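## Task

Move every game piece into the bin labelled R and every stationery item into the bin labelled S. All other objects stay on the table. No object may stick out over a bin's rim, and both bins must end upright and flat on the table. Anything that stays in place only because the robot holds it does not count. At the end, open the grippers and pull the arms away.

## Robot and tools

ROBOT. Two 7-joint Kinova Gen3 arms, left_arm and right_arm, each ending in a Robotiq 2F-85 parallel gripper. Base of left_arm sits at (+0.030, +0.416, 0) m, base of right_arm at (-0.023, -0.422, 0) m, each turned only slightly about z.

FRAME. One scene frame for all poses: origin on the table top midway between the arms, +x pointing out over the table, +z up, left_arm on the +y side. The words left and right name the arms, not sides of a camera picture. Reported hand positions can be a little off, worse at full reach.

JOINT ORDER per arm, always: waist, shoulder, upper arm roll, elbow, forearm roll, wrist pitch, wrist roll. Upper arm roll and wrist pitch have their sign flipped compared with the URDF, both in commands and in results. Stated ranges (URDF signs, so flip them for those two joints), in rad: waist, upper arm roll, forearm roll, wrist roll -69.115 to 69.115; shoulder -2.250 to 2.250; elbow -2.580 to 2.580; wrist pitch -2.100 to 2.100. The true end may differ by 0.013 rad.

ROW FORMAT (used by execute_actions and move). One flat list of 18 numbers covering both arms, every number in [-1, 1], even when one arm should stay still: left_arm's 7 joint numbers, then its gripper position and gripper speed, then the same 9 for right_arm. Joint numbers are offsets, not poses: 1.0 equals 0.9985 rad for the first four joints and 0.8765 rad for the last three. Gripper position is absolute: +1 fully open (85 mm), 0 about 41 mm, about -0.8 pads touching, -1 squeeze until blocked (roughly 190 to 235 N per pad). Gripper speed: -1 about 20 mm/s, 0 about 85, +1 about 150. To leave a gripper unchanged, repeat its previous two numbers; a 0 is a real command.

execute_actions(actions): a list of actions; each action is a list of up to 15 rows, each row applied for one 1/30 s step; fewer rows means the last row is held to fill 15 steps (0.5 s per action). Joint offsets in every row are measured from the arm's angles at the start of that action, not from the prior row. An empty list just returns the current state. Asking a joint more than 0.013 rad beyond its range refuses that action for both arms; if the first action fails or any action is malformed, the whole call does nothing.

move(target, speed, blocking): target is one row; its joint offsets count from the Joint positions of the latest result that printed them. All joints follow paths finishing together, so the hand traces a curve, lasting 0.5 to 10 s. speed is in rad/s for the joint with the longest travel, 0.01 to 2, default 0.5. Paths do not avoid obstacles or the other arm. Gripper numbers are sent at the start. blocking=false returns after 0.5 s while motion continues; then only wait or stop are accepted until a result shows the move ended. The extra move: line gives the ending (done, off_target, moving, held, fault), limits=held or limits=none, and each arm's joint farthest from target.

wait(seconds): 0 to 10; arms hold their last command; returns early if a running move ends. stop(): brakes a running move; fingers keep going. zoom_image(camera, region): region [x0, y0, x1, y1] in pixels, at most 504 by 504. Cameras, all 504x504: cam_head_left, cam_head_right, cam_high, cam_low, cam_left_wrist, cam_right_wrist. read_manual(section): only "licences". finished_scene(scene): pass the current scene's number; it is final and reports success.

MOTION LIMITS. Each step, a joint's target may lead its measured angle by at most 0.304 rad (first four joints) or 0.266 rad (last three), and a hand may not be asked to jump over 70 mm; big offsets therefore take several actions, and an unfinished shift may need to be commanded again.

GRIPPER GEOMETRY. Fingers point along the gripper's +z and close along its y. end_effector_position is the midpoint of closed pads; fingertips extend 19 mm past it when closed, 6 mm when open, and move about 13 mm outward while closing, so keep that clearance above the table. For a gentle hold, open, then close to just under the object's width.

RESULTS. State line per arm: position in m and quaternion wxyz. Joint positions (rad), Joint velocities (rad/s), Joint targets (what joints are driven toward now) and Joint torques (offset and noisy) in the joint order above. position_measured_pct is about 50 minus 50 times the finger position, 0 when fully open; stopping below 90 short of the request means something is held, about 90 or more means pads met. Other lines: "joint sent to its limit", "joint command not followed" (clearance check altered joint targets), MOTOR HOT (from 60 °C; at 75 °C an OVER-TEMPERATURE FAULT makes the arm sag), TORQUE FAULT (load limit reached: 49.6 N m for the first four joints, 31.2 for the wrist joints, held weight included; arm freezes 10 s and skips the call).

AVOID. Knocking or placing anything off the table; arms striking or pressing each other; fast impacts and pushing far past contact; dropping or slinging objects; holding loads longer than needed. Objects may be tugged or nudged briefly by outside disturbances, so check grasps.

Each tool is called after "Emit:" as a command line: name --argument value for each argument, lists and objects as JSON in quotes; but a table of rows of numbers goes row by row, as --pt "numbers of a row", without its own name.

## Session

Emit:
execute_actions --actions '[]'

Scene clock: 0.00 s.
left_arm: end_effector_position=(+0.1222, +0.2096, +0.1558) position_measured_pct=0.0 end_effector_quat_wxyz=(-0.285, +0.437, +0.528, +0.670) | right_arm: end_effector_position=(+0.5255, -0.2077, +0.3191) position_measured_pct=0.0 end_effector_quat_wxyz=(-0.445, +0.817, -0.080, -0.359)
Joint names: [waist, shoulder, upper arm roll, elbow, forearm roll, wrist pitch, wrist roll]
Joint positions: left_arm=[ 1.668  1.214  0.061  1.57  -0.357 -1.95   1.871] | right_arm=[ 0.094  1.262  0.826  0.334 -0.435 -2.026  4.026]
Joint velocities: left_arm=[-0.     0.002 -0.001 -0.     0.001  0.     0.001] | right_arm=[-0.001  0.001  0.    -0.001 -0.    -0.001  0.   ]
Joint torques (N m, as the joint torque sensors report them, + toward a larger Joint positions number): no reading
Motor temperatures (°C, as the motors report them): left_arm=[26 32 29 27 31 33 34] | right_arm=[31 26 27 29 37 38 32]
Joint targets: left_arm=[1.668 1.214 0.061 1.570 -0.357 -1.950 1.871] | right_arm=[0.094 1.262 0.826 0.334 -0.435 -2.026 4.026]

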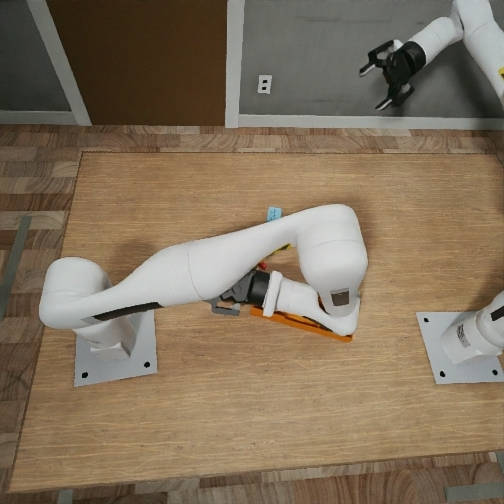

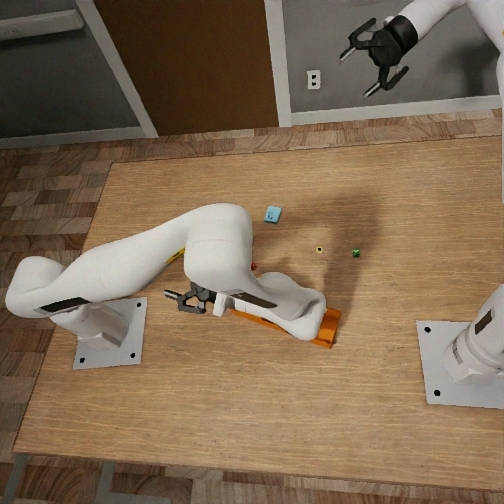

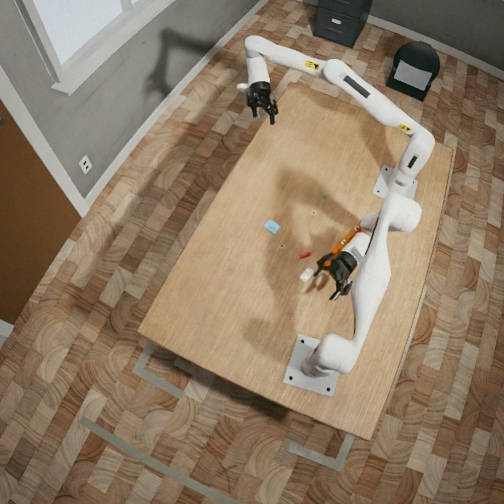

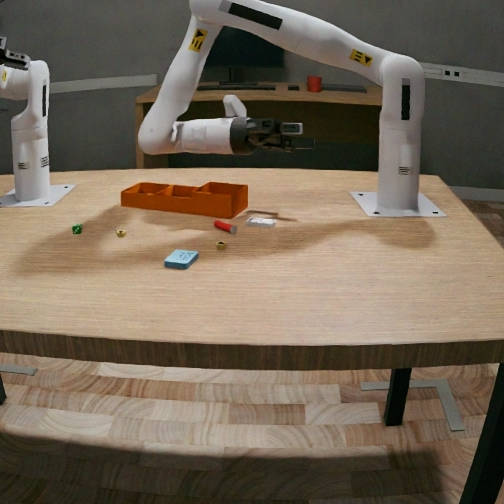

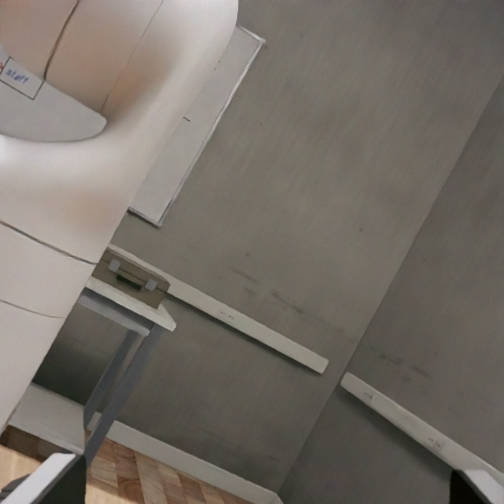

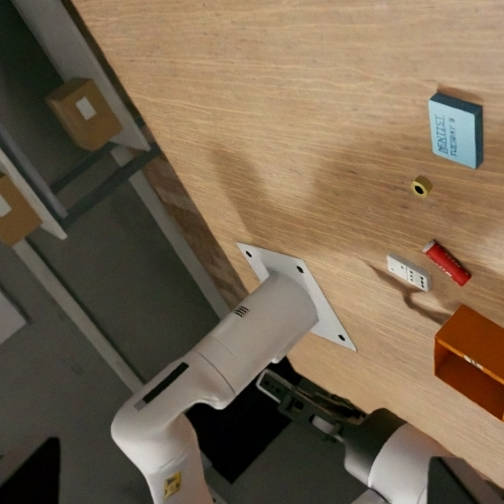

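Emit:
move --target '[-0.6,-0.915,-0.061,0.03,0.407,0.81,-0.34,1,0,0.5,-0.6,0,0,0,0,0,1,0]' --speed 0.8

Emit:
zoom_image --camera "cam_head_right" --region '[160,180,400,370]'

Emit:
zoom_image --camera "cam_low" --region '[50,160,300,290]'

Scene clock: 10.03 s.
left_arm: end_effector_position=(+0.2544, +0.0573, +0.2736) position_measured_pct=0.0 end_effector_quat_wxyz=(+0.000, +0.458, +0.889, -0.000) | right_arm: end_effector_position=(+0.4716, -0.4329, +0.6060) position_measured_pct=0.0 end_effector_quat_wxyz=(-0.431, +0.883, -0.183, +0.005)
Joint names: [waist, shoulder, upper arm roll, elbow, forearm roll, wrist pitch, wrist roll]
Joint positions: left_arm=[ 1.069  0.3    0.     1.6   -0.    -1.24   1.573] | right_arm=[ 0.593  0.663  0.826  0.334 -0.435 -2.026  4.026]
Joint velocities: left_arm=[-0.002 -0.002  0.001 -0.001 -0.    -0.    -0.002] | right_arm=[ 0.    -0.001  0.     0.001  0.     0.    -0.   ]
Joint torques (N m, as the joint torque sensors report them, + toward a larger Joint positions number): left_arm=[  0.19 -14.57  -0.15  -7.78  -0.18  -0.22  -0.27] | right_arm=[ -0.09 -19.6    2.83  -6.03  -1.79   0.92  -0.3 ]
Motor temperatures (°C, as the motors report them): left_arm=[26 32 29 27 31 33 34] | right_arm=[31 26 27 29 37 38 32]
Joint targets: left_arm=[1.069 0.300 0.000 1.600 -0.000 -1.240 1.573] | right_arm=[0.593 0.663 0.826 0.334 -0.435 -2.026 4.026]
move: done; limits=none; left_arm: farthest joint: the waist, 0.000 radians from its target (0.599 radians at the start); right_arm: farthest joint: the waist, 0.000 radians from its target (0.499 radians at the start)

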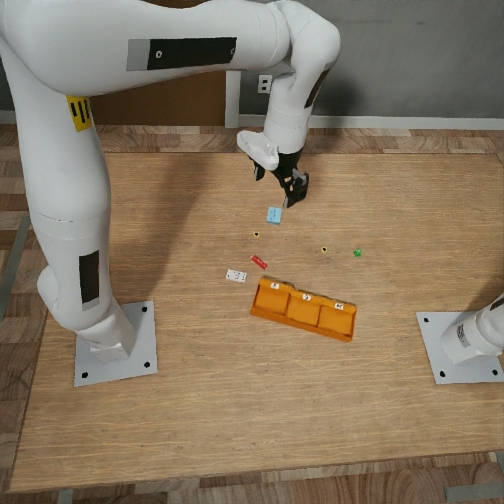

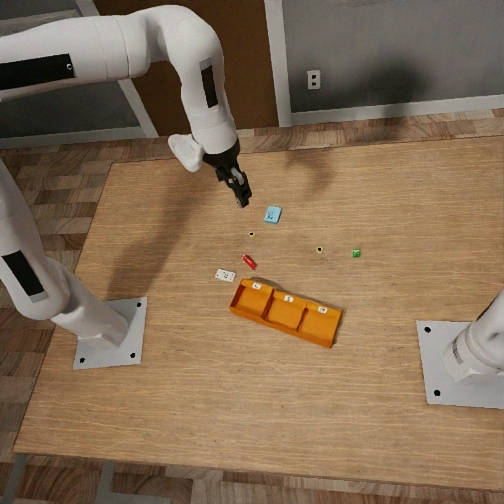

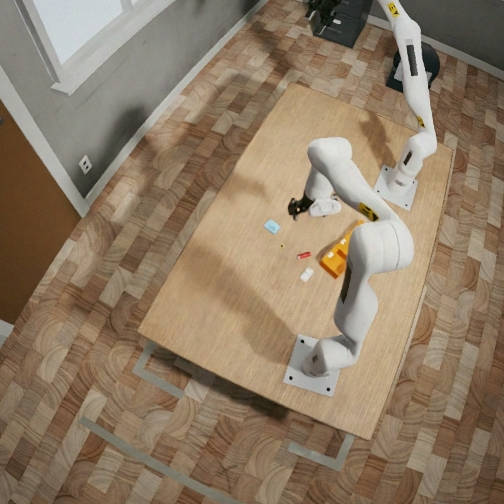

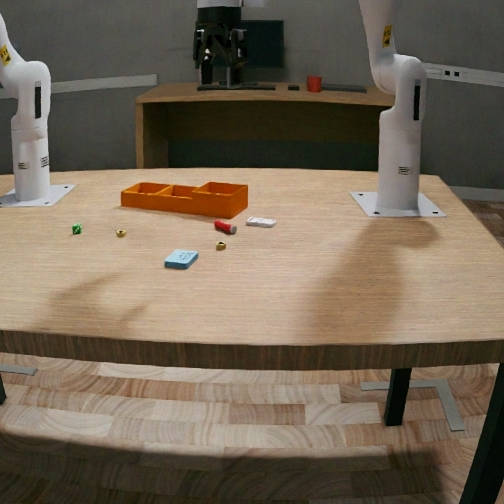

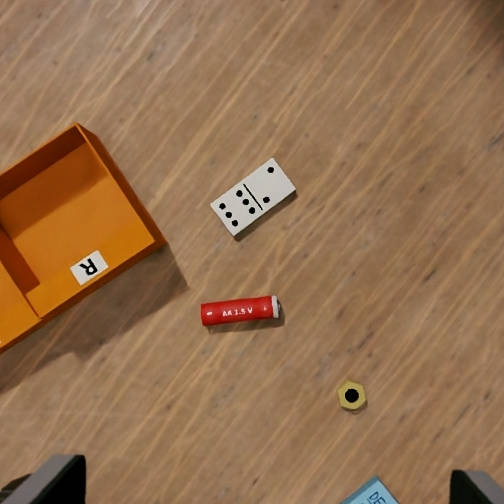

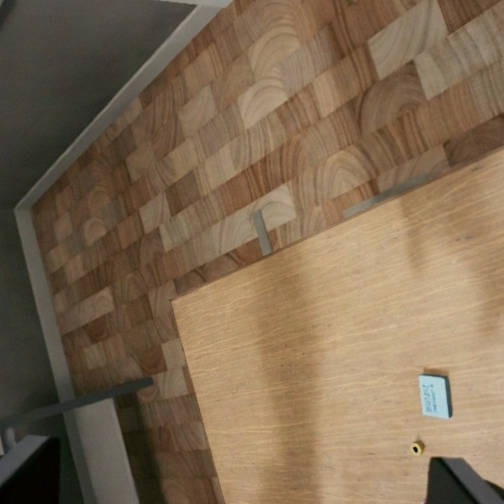

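Region (160, 180, 400, 370) of cam_head_right's 504x504 image, scaled by 2.100, with more detail than that image has; it fills the top 399 rows of this view, and the rest is white.

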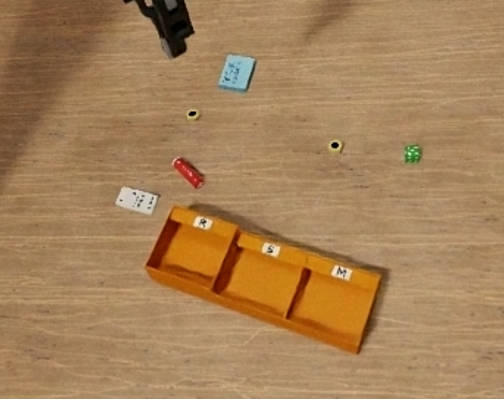

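Region (50, 160, 300, 290) of cam_low's 504x504 image, scaled by 2.016, with more detail than that image has; it fills the top 262 rows of this view, and the rest is white.

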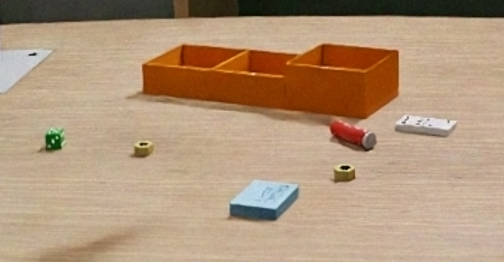

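Emit:
move --target '[0,0.084,0,0.582,0,0.756,1,0.3,0,0,0,0,0,0,0,0,1,0]' --speed 1

Scene clock: 30.57 s.
left_arm: end_effector_position=(+0.2002, +0.1336, +0.1000) position_measured_pct=34.9 end_effector_quat_wxyz=(-0.000, +0.037, +0.999, +0.001) | right_arm: end_effector_position=(+0.4716, -0.4329, +0.6060) position_measured_pct=0.0 end_effector_quat_wxyz=(-0.431, +0.883, -0.183, +0.005)
Joint names: [waist, shoulder, upper arm roll, elbow, forearm roll, wrist pitch, wrist roll]
Joint positions: left_arm=[ 1.069  0.384  0.     2.181 -0.    -0.577  2.45 ] | right_arm=[ 0.593  0.663  0.826  0.334 -0.435 -2.026  4.026]
Joint velocities: left_arm=[ 0.001 -0.001 -0.     0.001 -0.001  0.     0.001] | right_arm=[ 0.     0.     0.    -0.001  0.    -0.001  0.   ]
Joint torques (N m, as the joint torque sensors report them, + toward a larger Joint positions number): left_arm=[  0.18 -12.63  -0.23  -4.26  -0.17  -0.27  -0.19] | right_arm=[  0.03 -19.6    2.76  -6.1   -1.65   0.81  -0.38]
Motor temperatures (°C, as the motors report them): left_arm=[26 32 29 27 31 33 34] | right_arm=[31 27 27 29 37 38 32]
Joint targets: left_arm=[1.069 0.384 0.000 2.181 -0.000 -0.577 2.450] | right_arm=[0.593 0.663 0.826 0.334 -0.435 -2.026 4.026]
move: done; limits=none; left_arm: farthest joint: the waist, 0.000 radians from its target (0.000 radians at the start); right_arm: farthest joint: the waist, 0.000 radians from its target (0.000 radians at the start)

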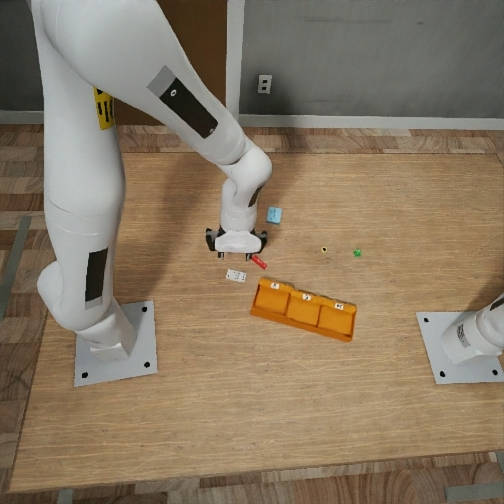

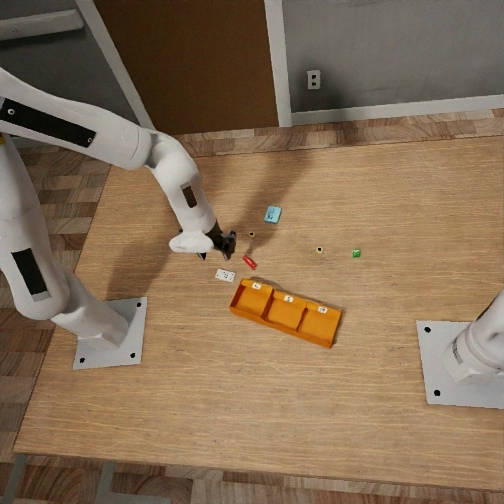

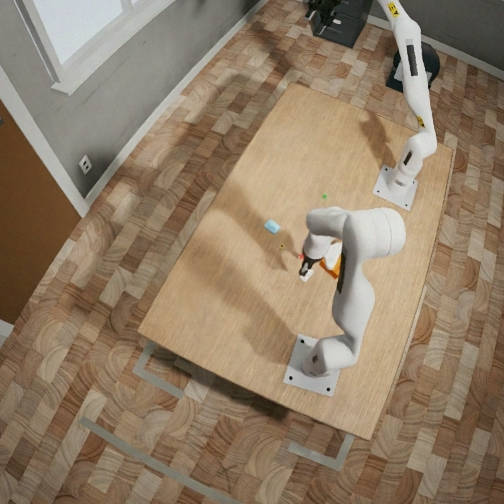

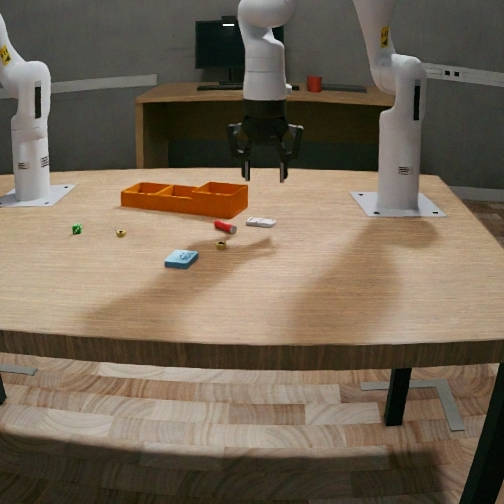

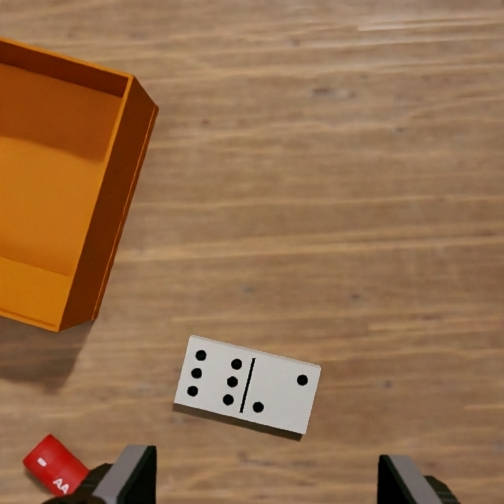

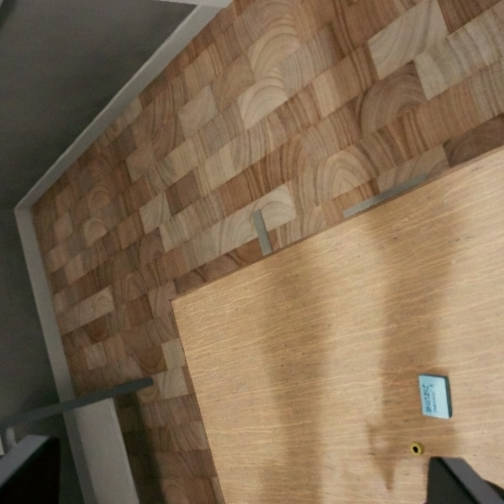

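Emit:
execute_actions --actions '[[[0.022,0,0,0,0,0,0.5,0.3,0,0,0,0,0,0,0,0,1,0]],[[0,0,0,0,0,0,0.1,0.3,0,0,0,0,0,0,0,0,1,0]]]'

Emit:
move --target '[0,0.13,0,0.048,0,0.203,0.95,0.3,0,0,0,0,0,0,0,0,1,0]' --speed 1

Scene clock: 37.53 s.
left_arm: end_effector_position=(+0.1941, +0.1300, +0.1000) position_measured_pct=34.9 end_effector_quat_wxyz=(-0.000, -0.211, +0.977, +0.001) | right_arm: end_effector_position=(+0.4716, -0.4329, +0.6060) position_measured_pct=0.0 end_effector_quat_wxyz=(-0.431, +0.883, -0.183, +0.005)
Joint names: [waist, shoulder, upper arm roll, elbow, forearm roll, wrist pitch, wrist roll]
Joint positions: left_arm=[ 1.091  0.384 -0.     2.181 -0.    -0.577  2.972] | right_arm=[ 0.593  0.663  0.826  0.334 -0.435 -2.026  4.026]
Joint velocities: left_arm=[ 0.001 -0.002 -0.     0.     0.     0.001 -0.001] | right_arm=[-0.    -0.    -0.     0.     0.001  0.    -0.   ]
Joint torques (N m, as the joint torque sensors report them, + toward a larger Joint positions number): left_arm=[  0.18 -12.69  -0.23  -4.35  -0.15  -0.15  -0.18] | right_arm=[  0.09 -19.61   2.81  -6.01  -1.85   0.8   -0.39]
Motor temperatures (°C, as the motors report them): left_arm=[26 32 29 27 31 33 34] | right_arm=[31 27 27 29 37 38 32]
Joint targets: left_arm=[1.091 0.384 -0.000 2.181 -0.000 -0.577 2.972] | right_arm=[0.593 0.663 0.826 0.334 -0.435 -2.026 4.026]

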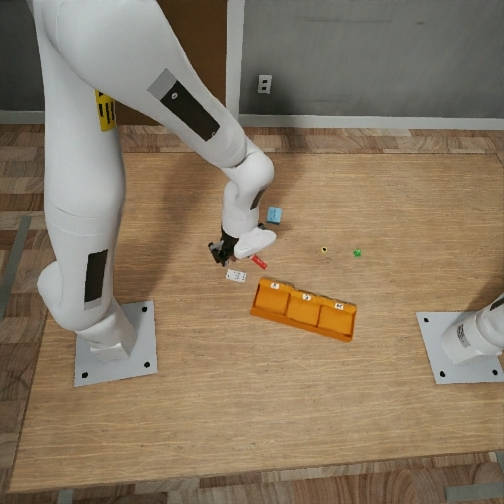

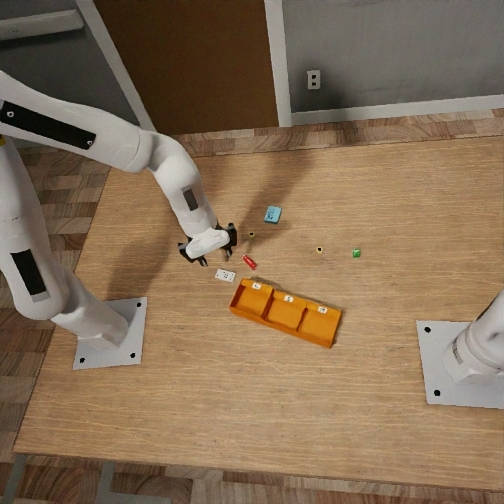

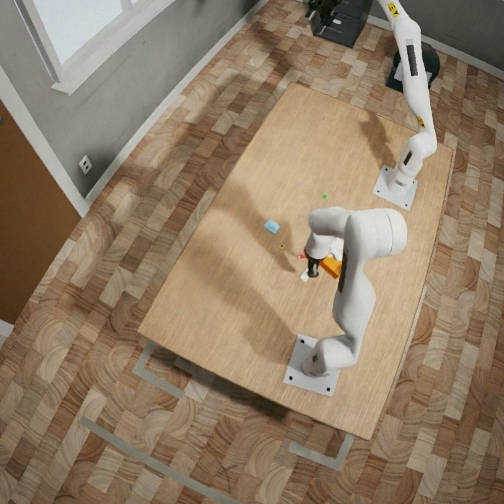

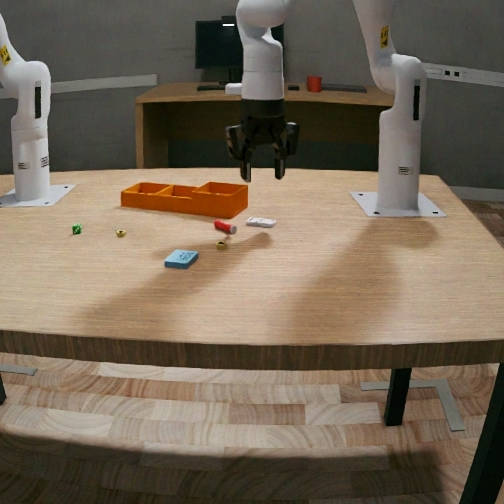

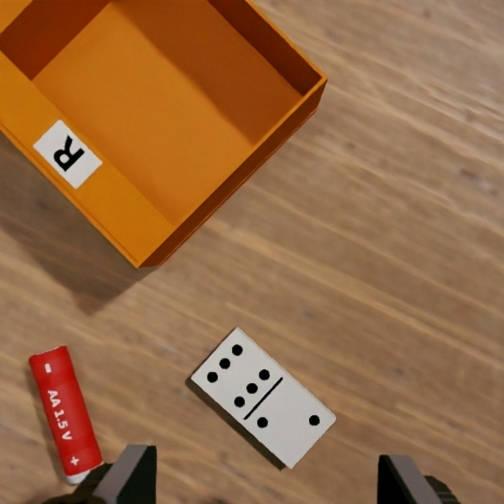

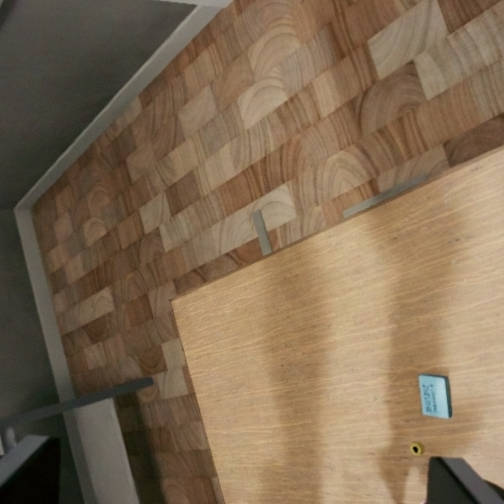

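Scene clock: 38.93 s.
left_arm: end_effector_position=(+0.1940, +0.1301, +0.0502) position_measured_pct=34.9 end_effector_quat_wxyz=(+0.000, -0.589, +0.808, +0.000) | right_arm: end_effector_position=(+0.4716, -0.4329, +0.6060) position_measured_pct=0.0 end_effector_quat_wxyz=(-0.431, +0.883, -0.183, +0.005)
Joint names: [waist, shoulder, upper arm roll, elbow, forearm roll, wrist pitch, wrist roll]
Joint positions: left_arm=[ 1.091  0.514 -0.     2.229 -0.    -0.4    3.804] | right_arm=[ 0.593  0.663  0.826  0.334 -0.435 -2.026  4.026]
Joint velocities: left_arm=[-0.     0.003 -0.     0.001  0.001  0.    -0.   ] | right_arm=[ 0.002 -0.001  0.     0.    -0.002  0.    -0.   ]
Joint torques (N m, as the joint torque sensors report them, + toward a larger Joint positions number): left_arm=[  0.06 -13.49  -0.19  -3.04  -0.22  -0.12  -0.21] | right_arm=[  0.17 -19.82   2.77  -6.05  -1.77   0.9   -0.4 ]
Motor temperatures (°C, as the motors report them): left_arm=[26 32 29 27 31 33 34] | right_arm=[31 27 27 29 37 38 32]
Joint targets: left_arm=[1.091 0.514 -0.000 2.229 -0.000 -0.399 3.804] | right_arm=[0.593 0.663 0.826 0.334 -0.435 -2.026 4.026]
move: done; limits=none; left_arm: farthest joint: the waist, 0.000 radians from its target (0.000 radians at the start); right_arm: farthest joint: the waist, 0.000 radians from its target (0.000 radians at the start)

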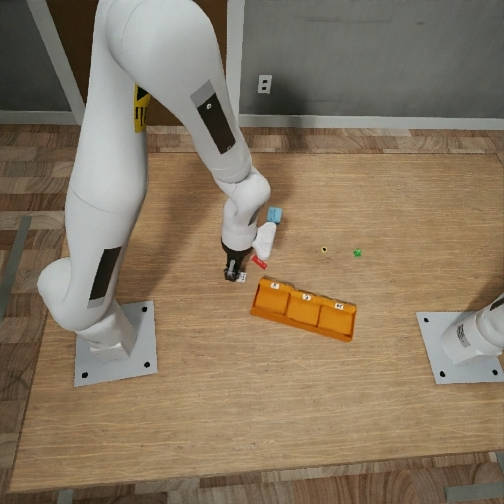

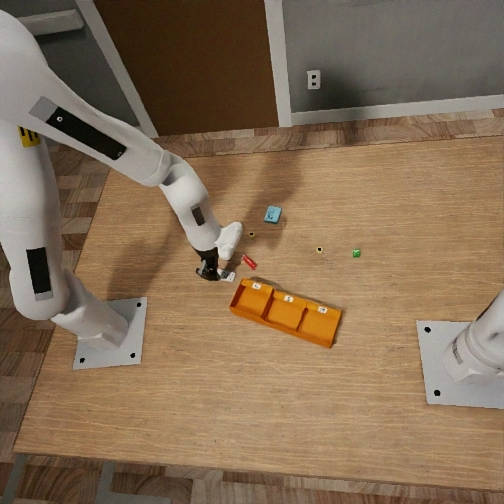

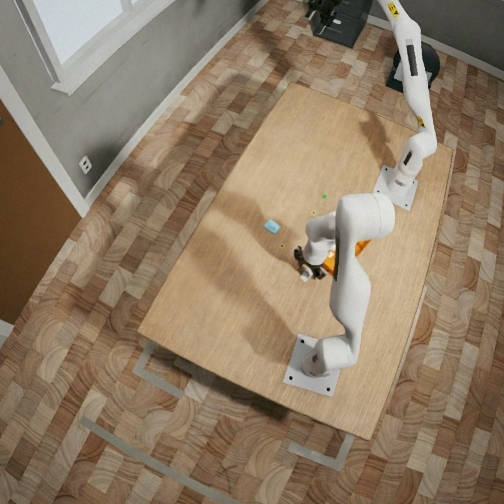

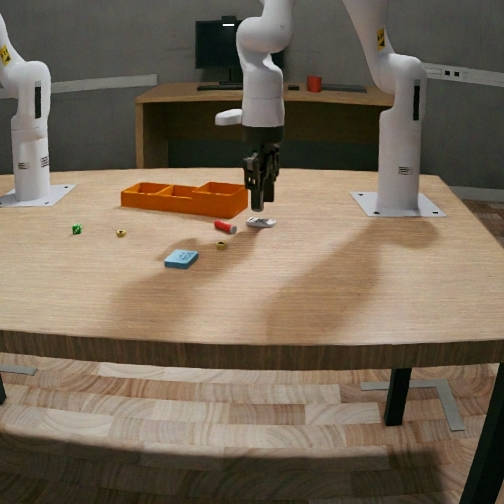

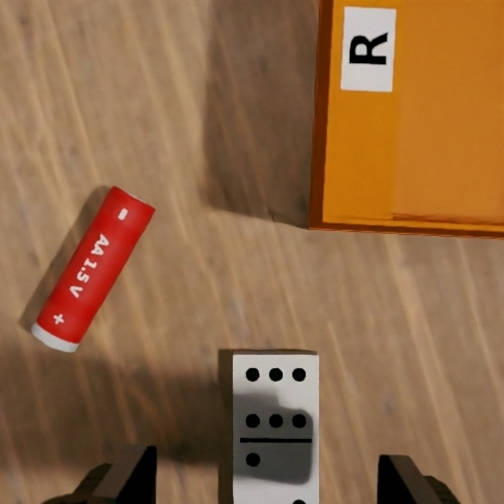

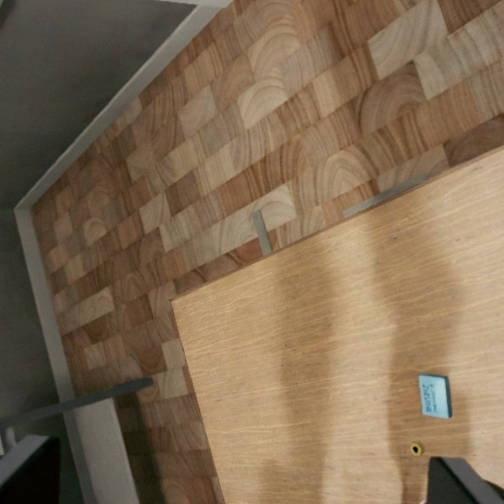

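Emit:
move --target '[0.006,0.086,0,0.0175,0,0.119,0,0.1,0,0,0,0,0,0,0,0,1,0]' --speed 0.15

Emit:
move --target '[0,0,0,0,0,0,0,-1,0,0,0,0,0,0,0,0,1,0]'

Emit:
move --target '[0,-0.216,0,-0.0655,0,-0.322,0,-1,0,0,0,0,0,0,0,0,1,0]'

Scene clock: 48.83 s.
left_arm: end_effector_position=(+0.1926, +0.1287, +0.0202) position_measured_pct=45.2 end_effector_quat_wxyz=(-0.000, -0.586, +0.810, -0.000) | right_arm: end_effector_position=(+0.4716, -0.4329, +0.6060) position_measured_pct=0.0 end_effector_quat_wxyz=(-0.431, +0.883, -0.183, +0.005)
Joint names: [waist, shoulder, upper arm roll, elbow, forearm roll, wrist pitch, wrist roll]
Joint positions: left_arm=[ 1.097  0.599 -0.     2.247 -0.    -0.295  3.804] | right_arm=[ 0.593  0.663  0.826  0.334 -0.435 -2.026  4.026]
Joint velocities: left_arm=[ 0.001  0.001  0.    -0.    -0.001  0.001 -0.   ] | right_arm=[-0.001 -0.001 -0.    -0.001 -0.001 -0.    -0.   ]
Joint torques (N m, as the joint torque sensors report them, + toward a larger Joint positions number): left_arm=[  0.09 -13.99  -0.24  -2.2   -0.1   -0.04  -0.19] | right_arm=[  0.14 -19.88   2.63  -6.02  -1.81   0.9   -0.33]
Motor temperatures (°C, as the motors report them): left_arm=[26 32 29 27 31 33 34] | right_arm=[31 27 27 29 37 38 32]
Joint targets: left_arm=[1.097 0.600 -0.000 2.247 -0.000 -0.295 3.804] | right_arm=[0.593 0.663 0.826 0.334 -0.435 -2.026 4.026]
move: done; limits=none; left_arm: farthest joint: the waist, 0.000 radians from its target (0.006 radians at the start); right_arm: farthest joint: the waist, 0.000 radians from its target (0.000 radians at the start)

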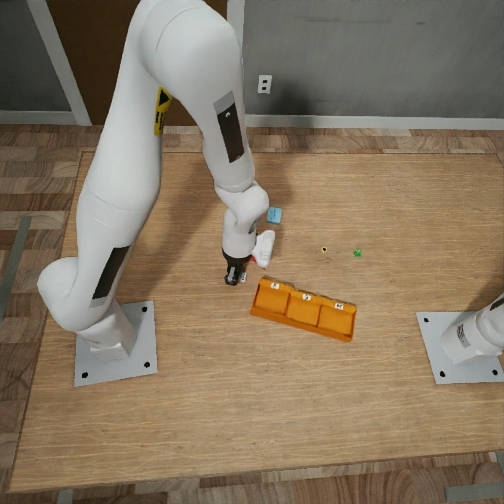

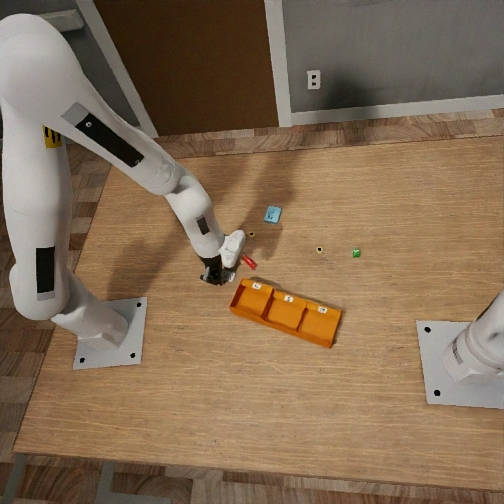

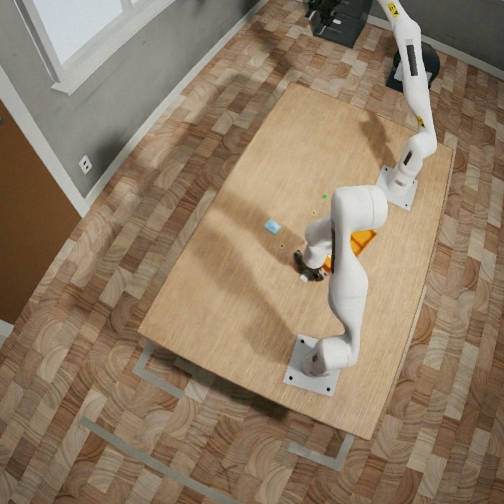

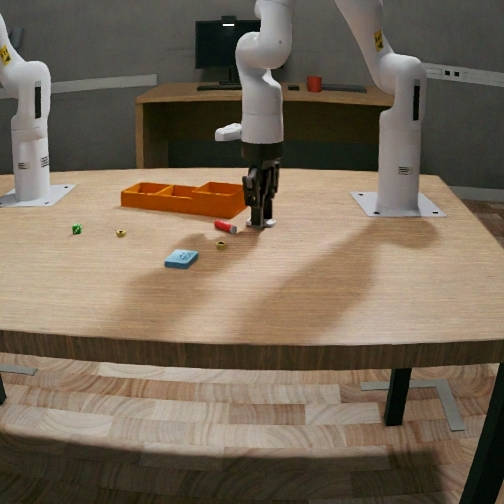

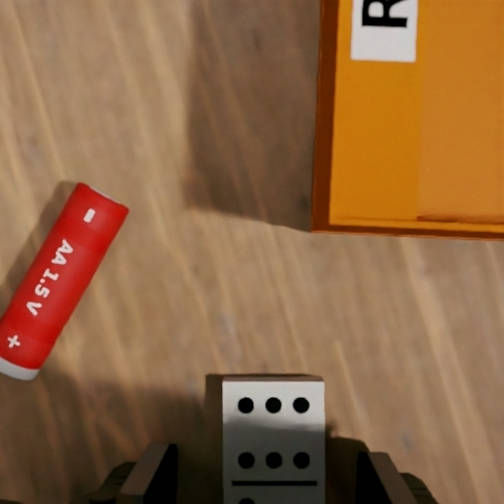

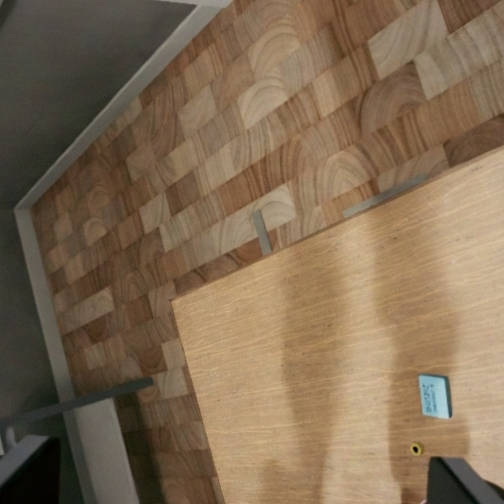

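Scene clock: 49.47 s.
left_arm: end_effector_position=(+0.1926, +0.1287, +0.0208) position_measured_pct=72.6 end_effector_quat_wxyz=(-0.000, -0.586, +0.810, -0.000) | right_arm: end_effector_position=(+0.4716, -0.4329, +0.6060) position_measured_pct=0.0 end_effector_quat_wxyz=(-0.431, +0.883, -0.183, +0.005)
Joint names: [waist, shoulder, upper arm roll, elbow, forearm roll, wrist pitch, wrist roll]
Joint positions: left_arm=[ 1.097  0.597 -0.     2.247 -0.    -0.296  3.804] | right_arm=[ 0.593  0.663  0.826  0.334 -0.435 -2.026  4.026]
Joint velocities: left_arm=[ 0.001  0.001 -0.    -0.001  0.    -0.001 -0.   ] | right_arm=[-0.001 -0.002  0.     0.    -0.001  0.002 -0.   ]
Joint torques (N m, as the joint torque sensors report them, + toward a larger Joint positions number): left_arm=[  0.12 -12.7   -0.36  -2.45  -0.2    0.29  -0.24] | right_arm=[  0.12 -19.9    2.75  -6.04  -1.71   0.8   -0.34]
Motor temperatures (°C, as the motors report them): left_arm=[26 32 29 27 31 33 34] | right_arm=[31 27 27 29 37 38 32]
Joint targets: left_arm=[1.097 0.599 -0.000 2.247 -0.000 -0.295 3.804] | right_arm=[0.593 0.663 0.826 0.334 -0.435 -2.026 4.026]
move: done; limits=none; left_arm: farthest joint: the shoulder, 0.002 radians from its target (0.000 radians at the start); right_arm: farthest joint: the waist, 0.000 radians from its target (0.000 radians at the start)

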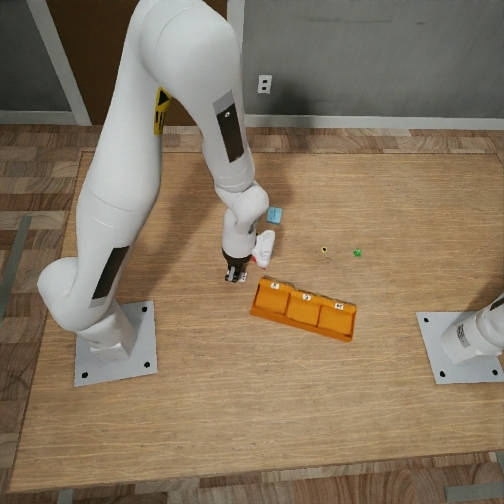

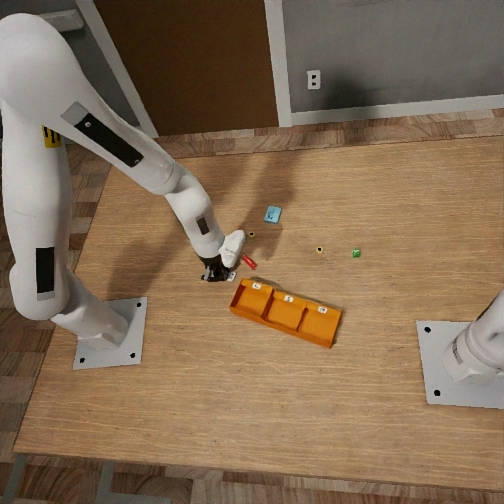

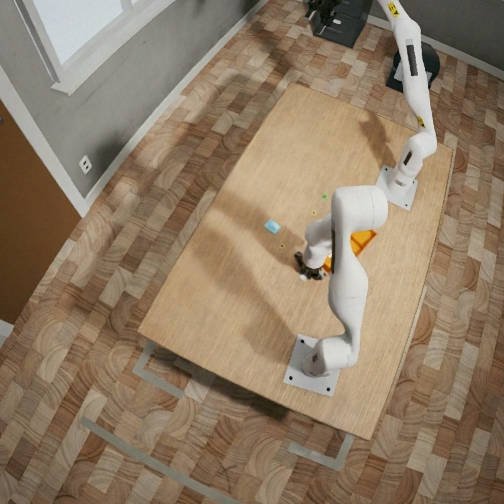

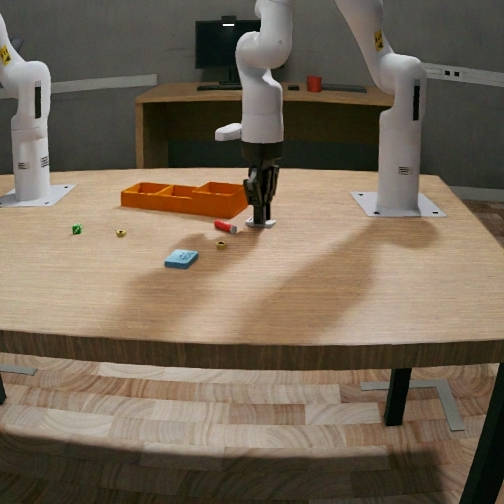

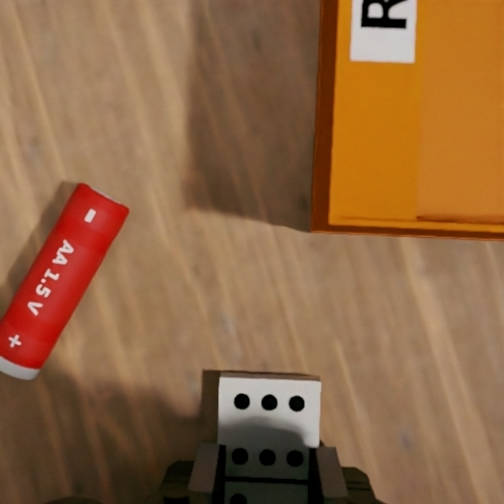

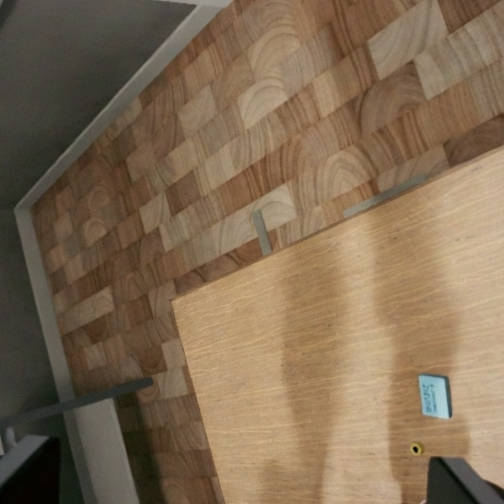

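Scene clock: 50.60 s.
left_arm: end_effector_position=(+0.1923, +0.1291, +0.1006) position_measured_pct=72.6 end_effector_quat_wxyz=(+0.000, -0.586, +0.810, +0.000) | right_arm: end_effector_position=(+0.4716, -0.4329, +0.6060) position_measured_pct=0.0 end_effector_quat_wxyz=(-0.431, +0.883, -0.183, +0.005)
Joint names: [waist, shoulder, upper arm roll, elbow, forearm roll, wrist pitch, wrist roll]
Joint positions: left_arm=[ 1.097  0.382 -0.     2.182 -0.    -0.578  3.804] | right_arm=[ 0.593  0.663  0.826  0.334 -0.435 -2.026  4.026]
Joint velocities: left_arm=[-0.    -0.004 -0.001  0.001 -0.001 -0.    -0.   ] | right_arm=[ 0.    -0.     0.     0.     0.001  0.    -0.   ]
Joint torques (N m, as the joint torque sensors report them, + toward a larger Joint positions number): left_arm=[  0.16 -12.48  -0.25  -4.34  -0.07  -0.17  -0.29] | right_arm=[  0.23 -19.83   2.78  -6.11  -1.7    0.83  -0.31]
Motor temperatures (°C, as the motors report them): left_arm=[26 32 29 27 31 33 34] | right_arm=[31 27 27 29 37 38 32]
Joint targets: left_arm=[1.097 0.382 -0.000 2.182 -0.000 -0.578 3.804] | right_arm=[0.593 0.663 0.826 0.334 -0.435 -2.026 4.026]
move: done; limits=none; left_arm: farthest joint: the shoulder, 0.001 radians from its target (0.216 radians at the start); right_arm: farthest joint: the waist, 0.000 radians from its target (0.000 radians at the start)

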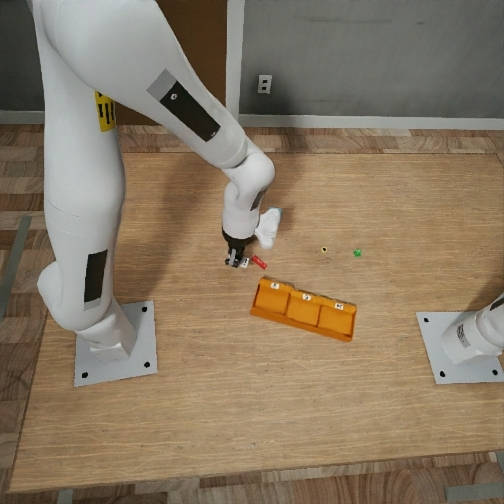

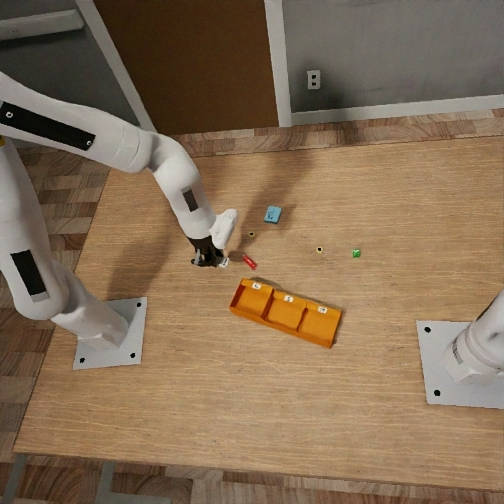

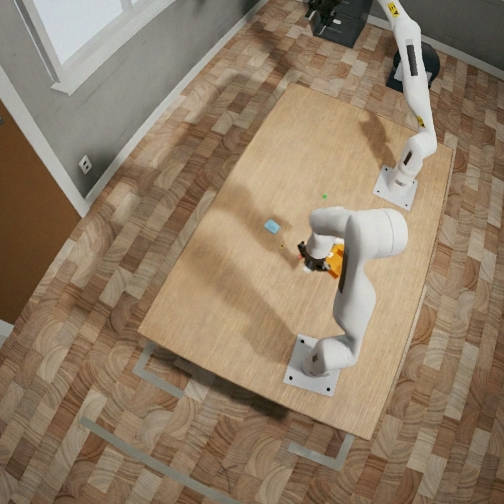

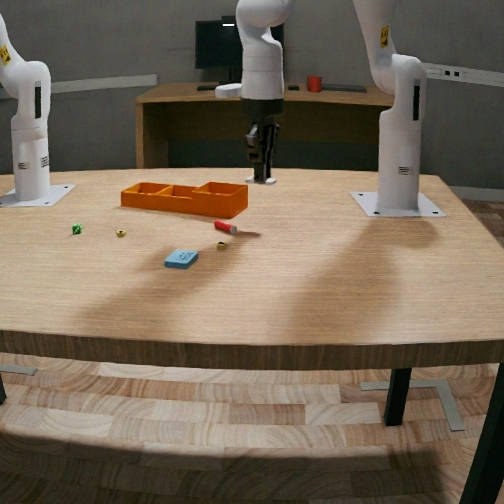

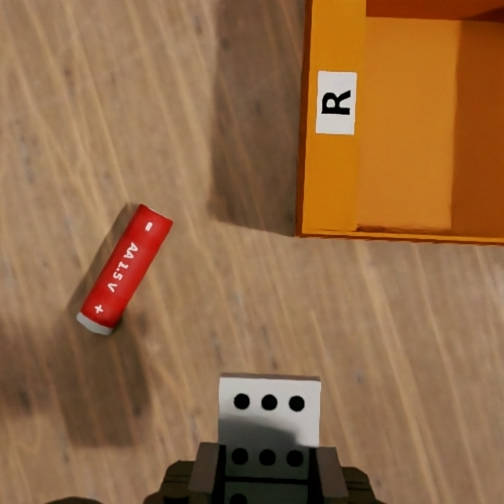

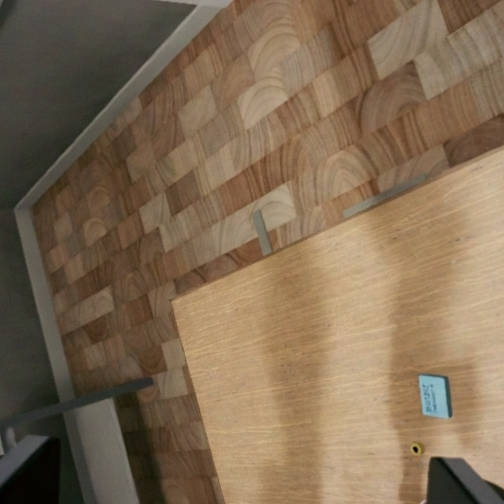

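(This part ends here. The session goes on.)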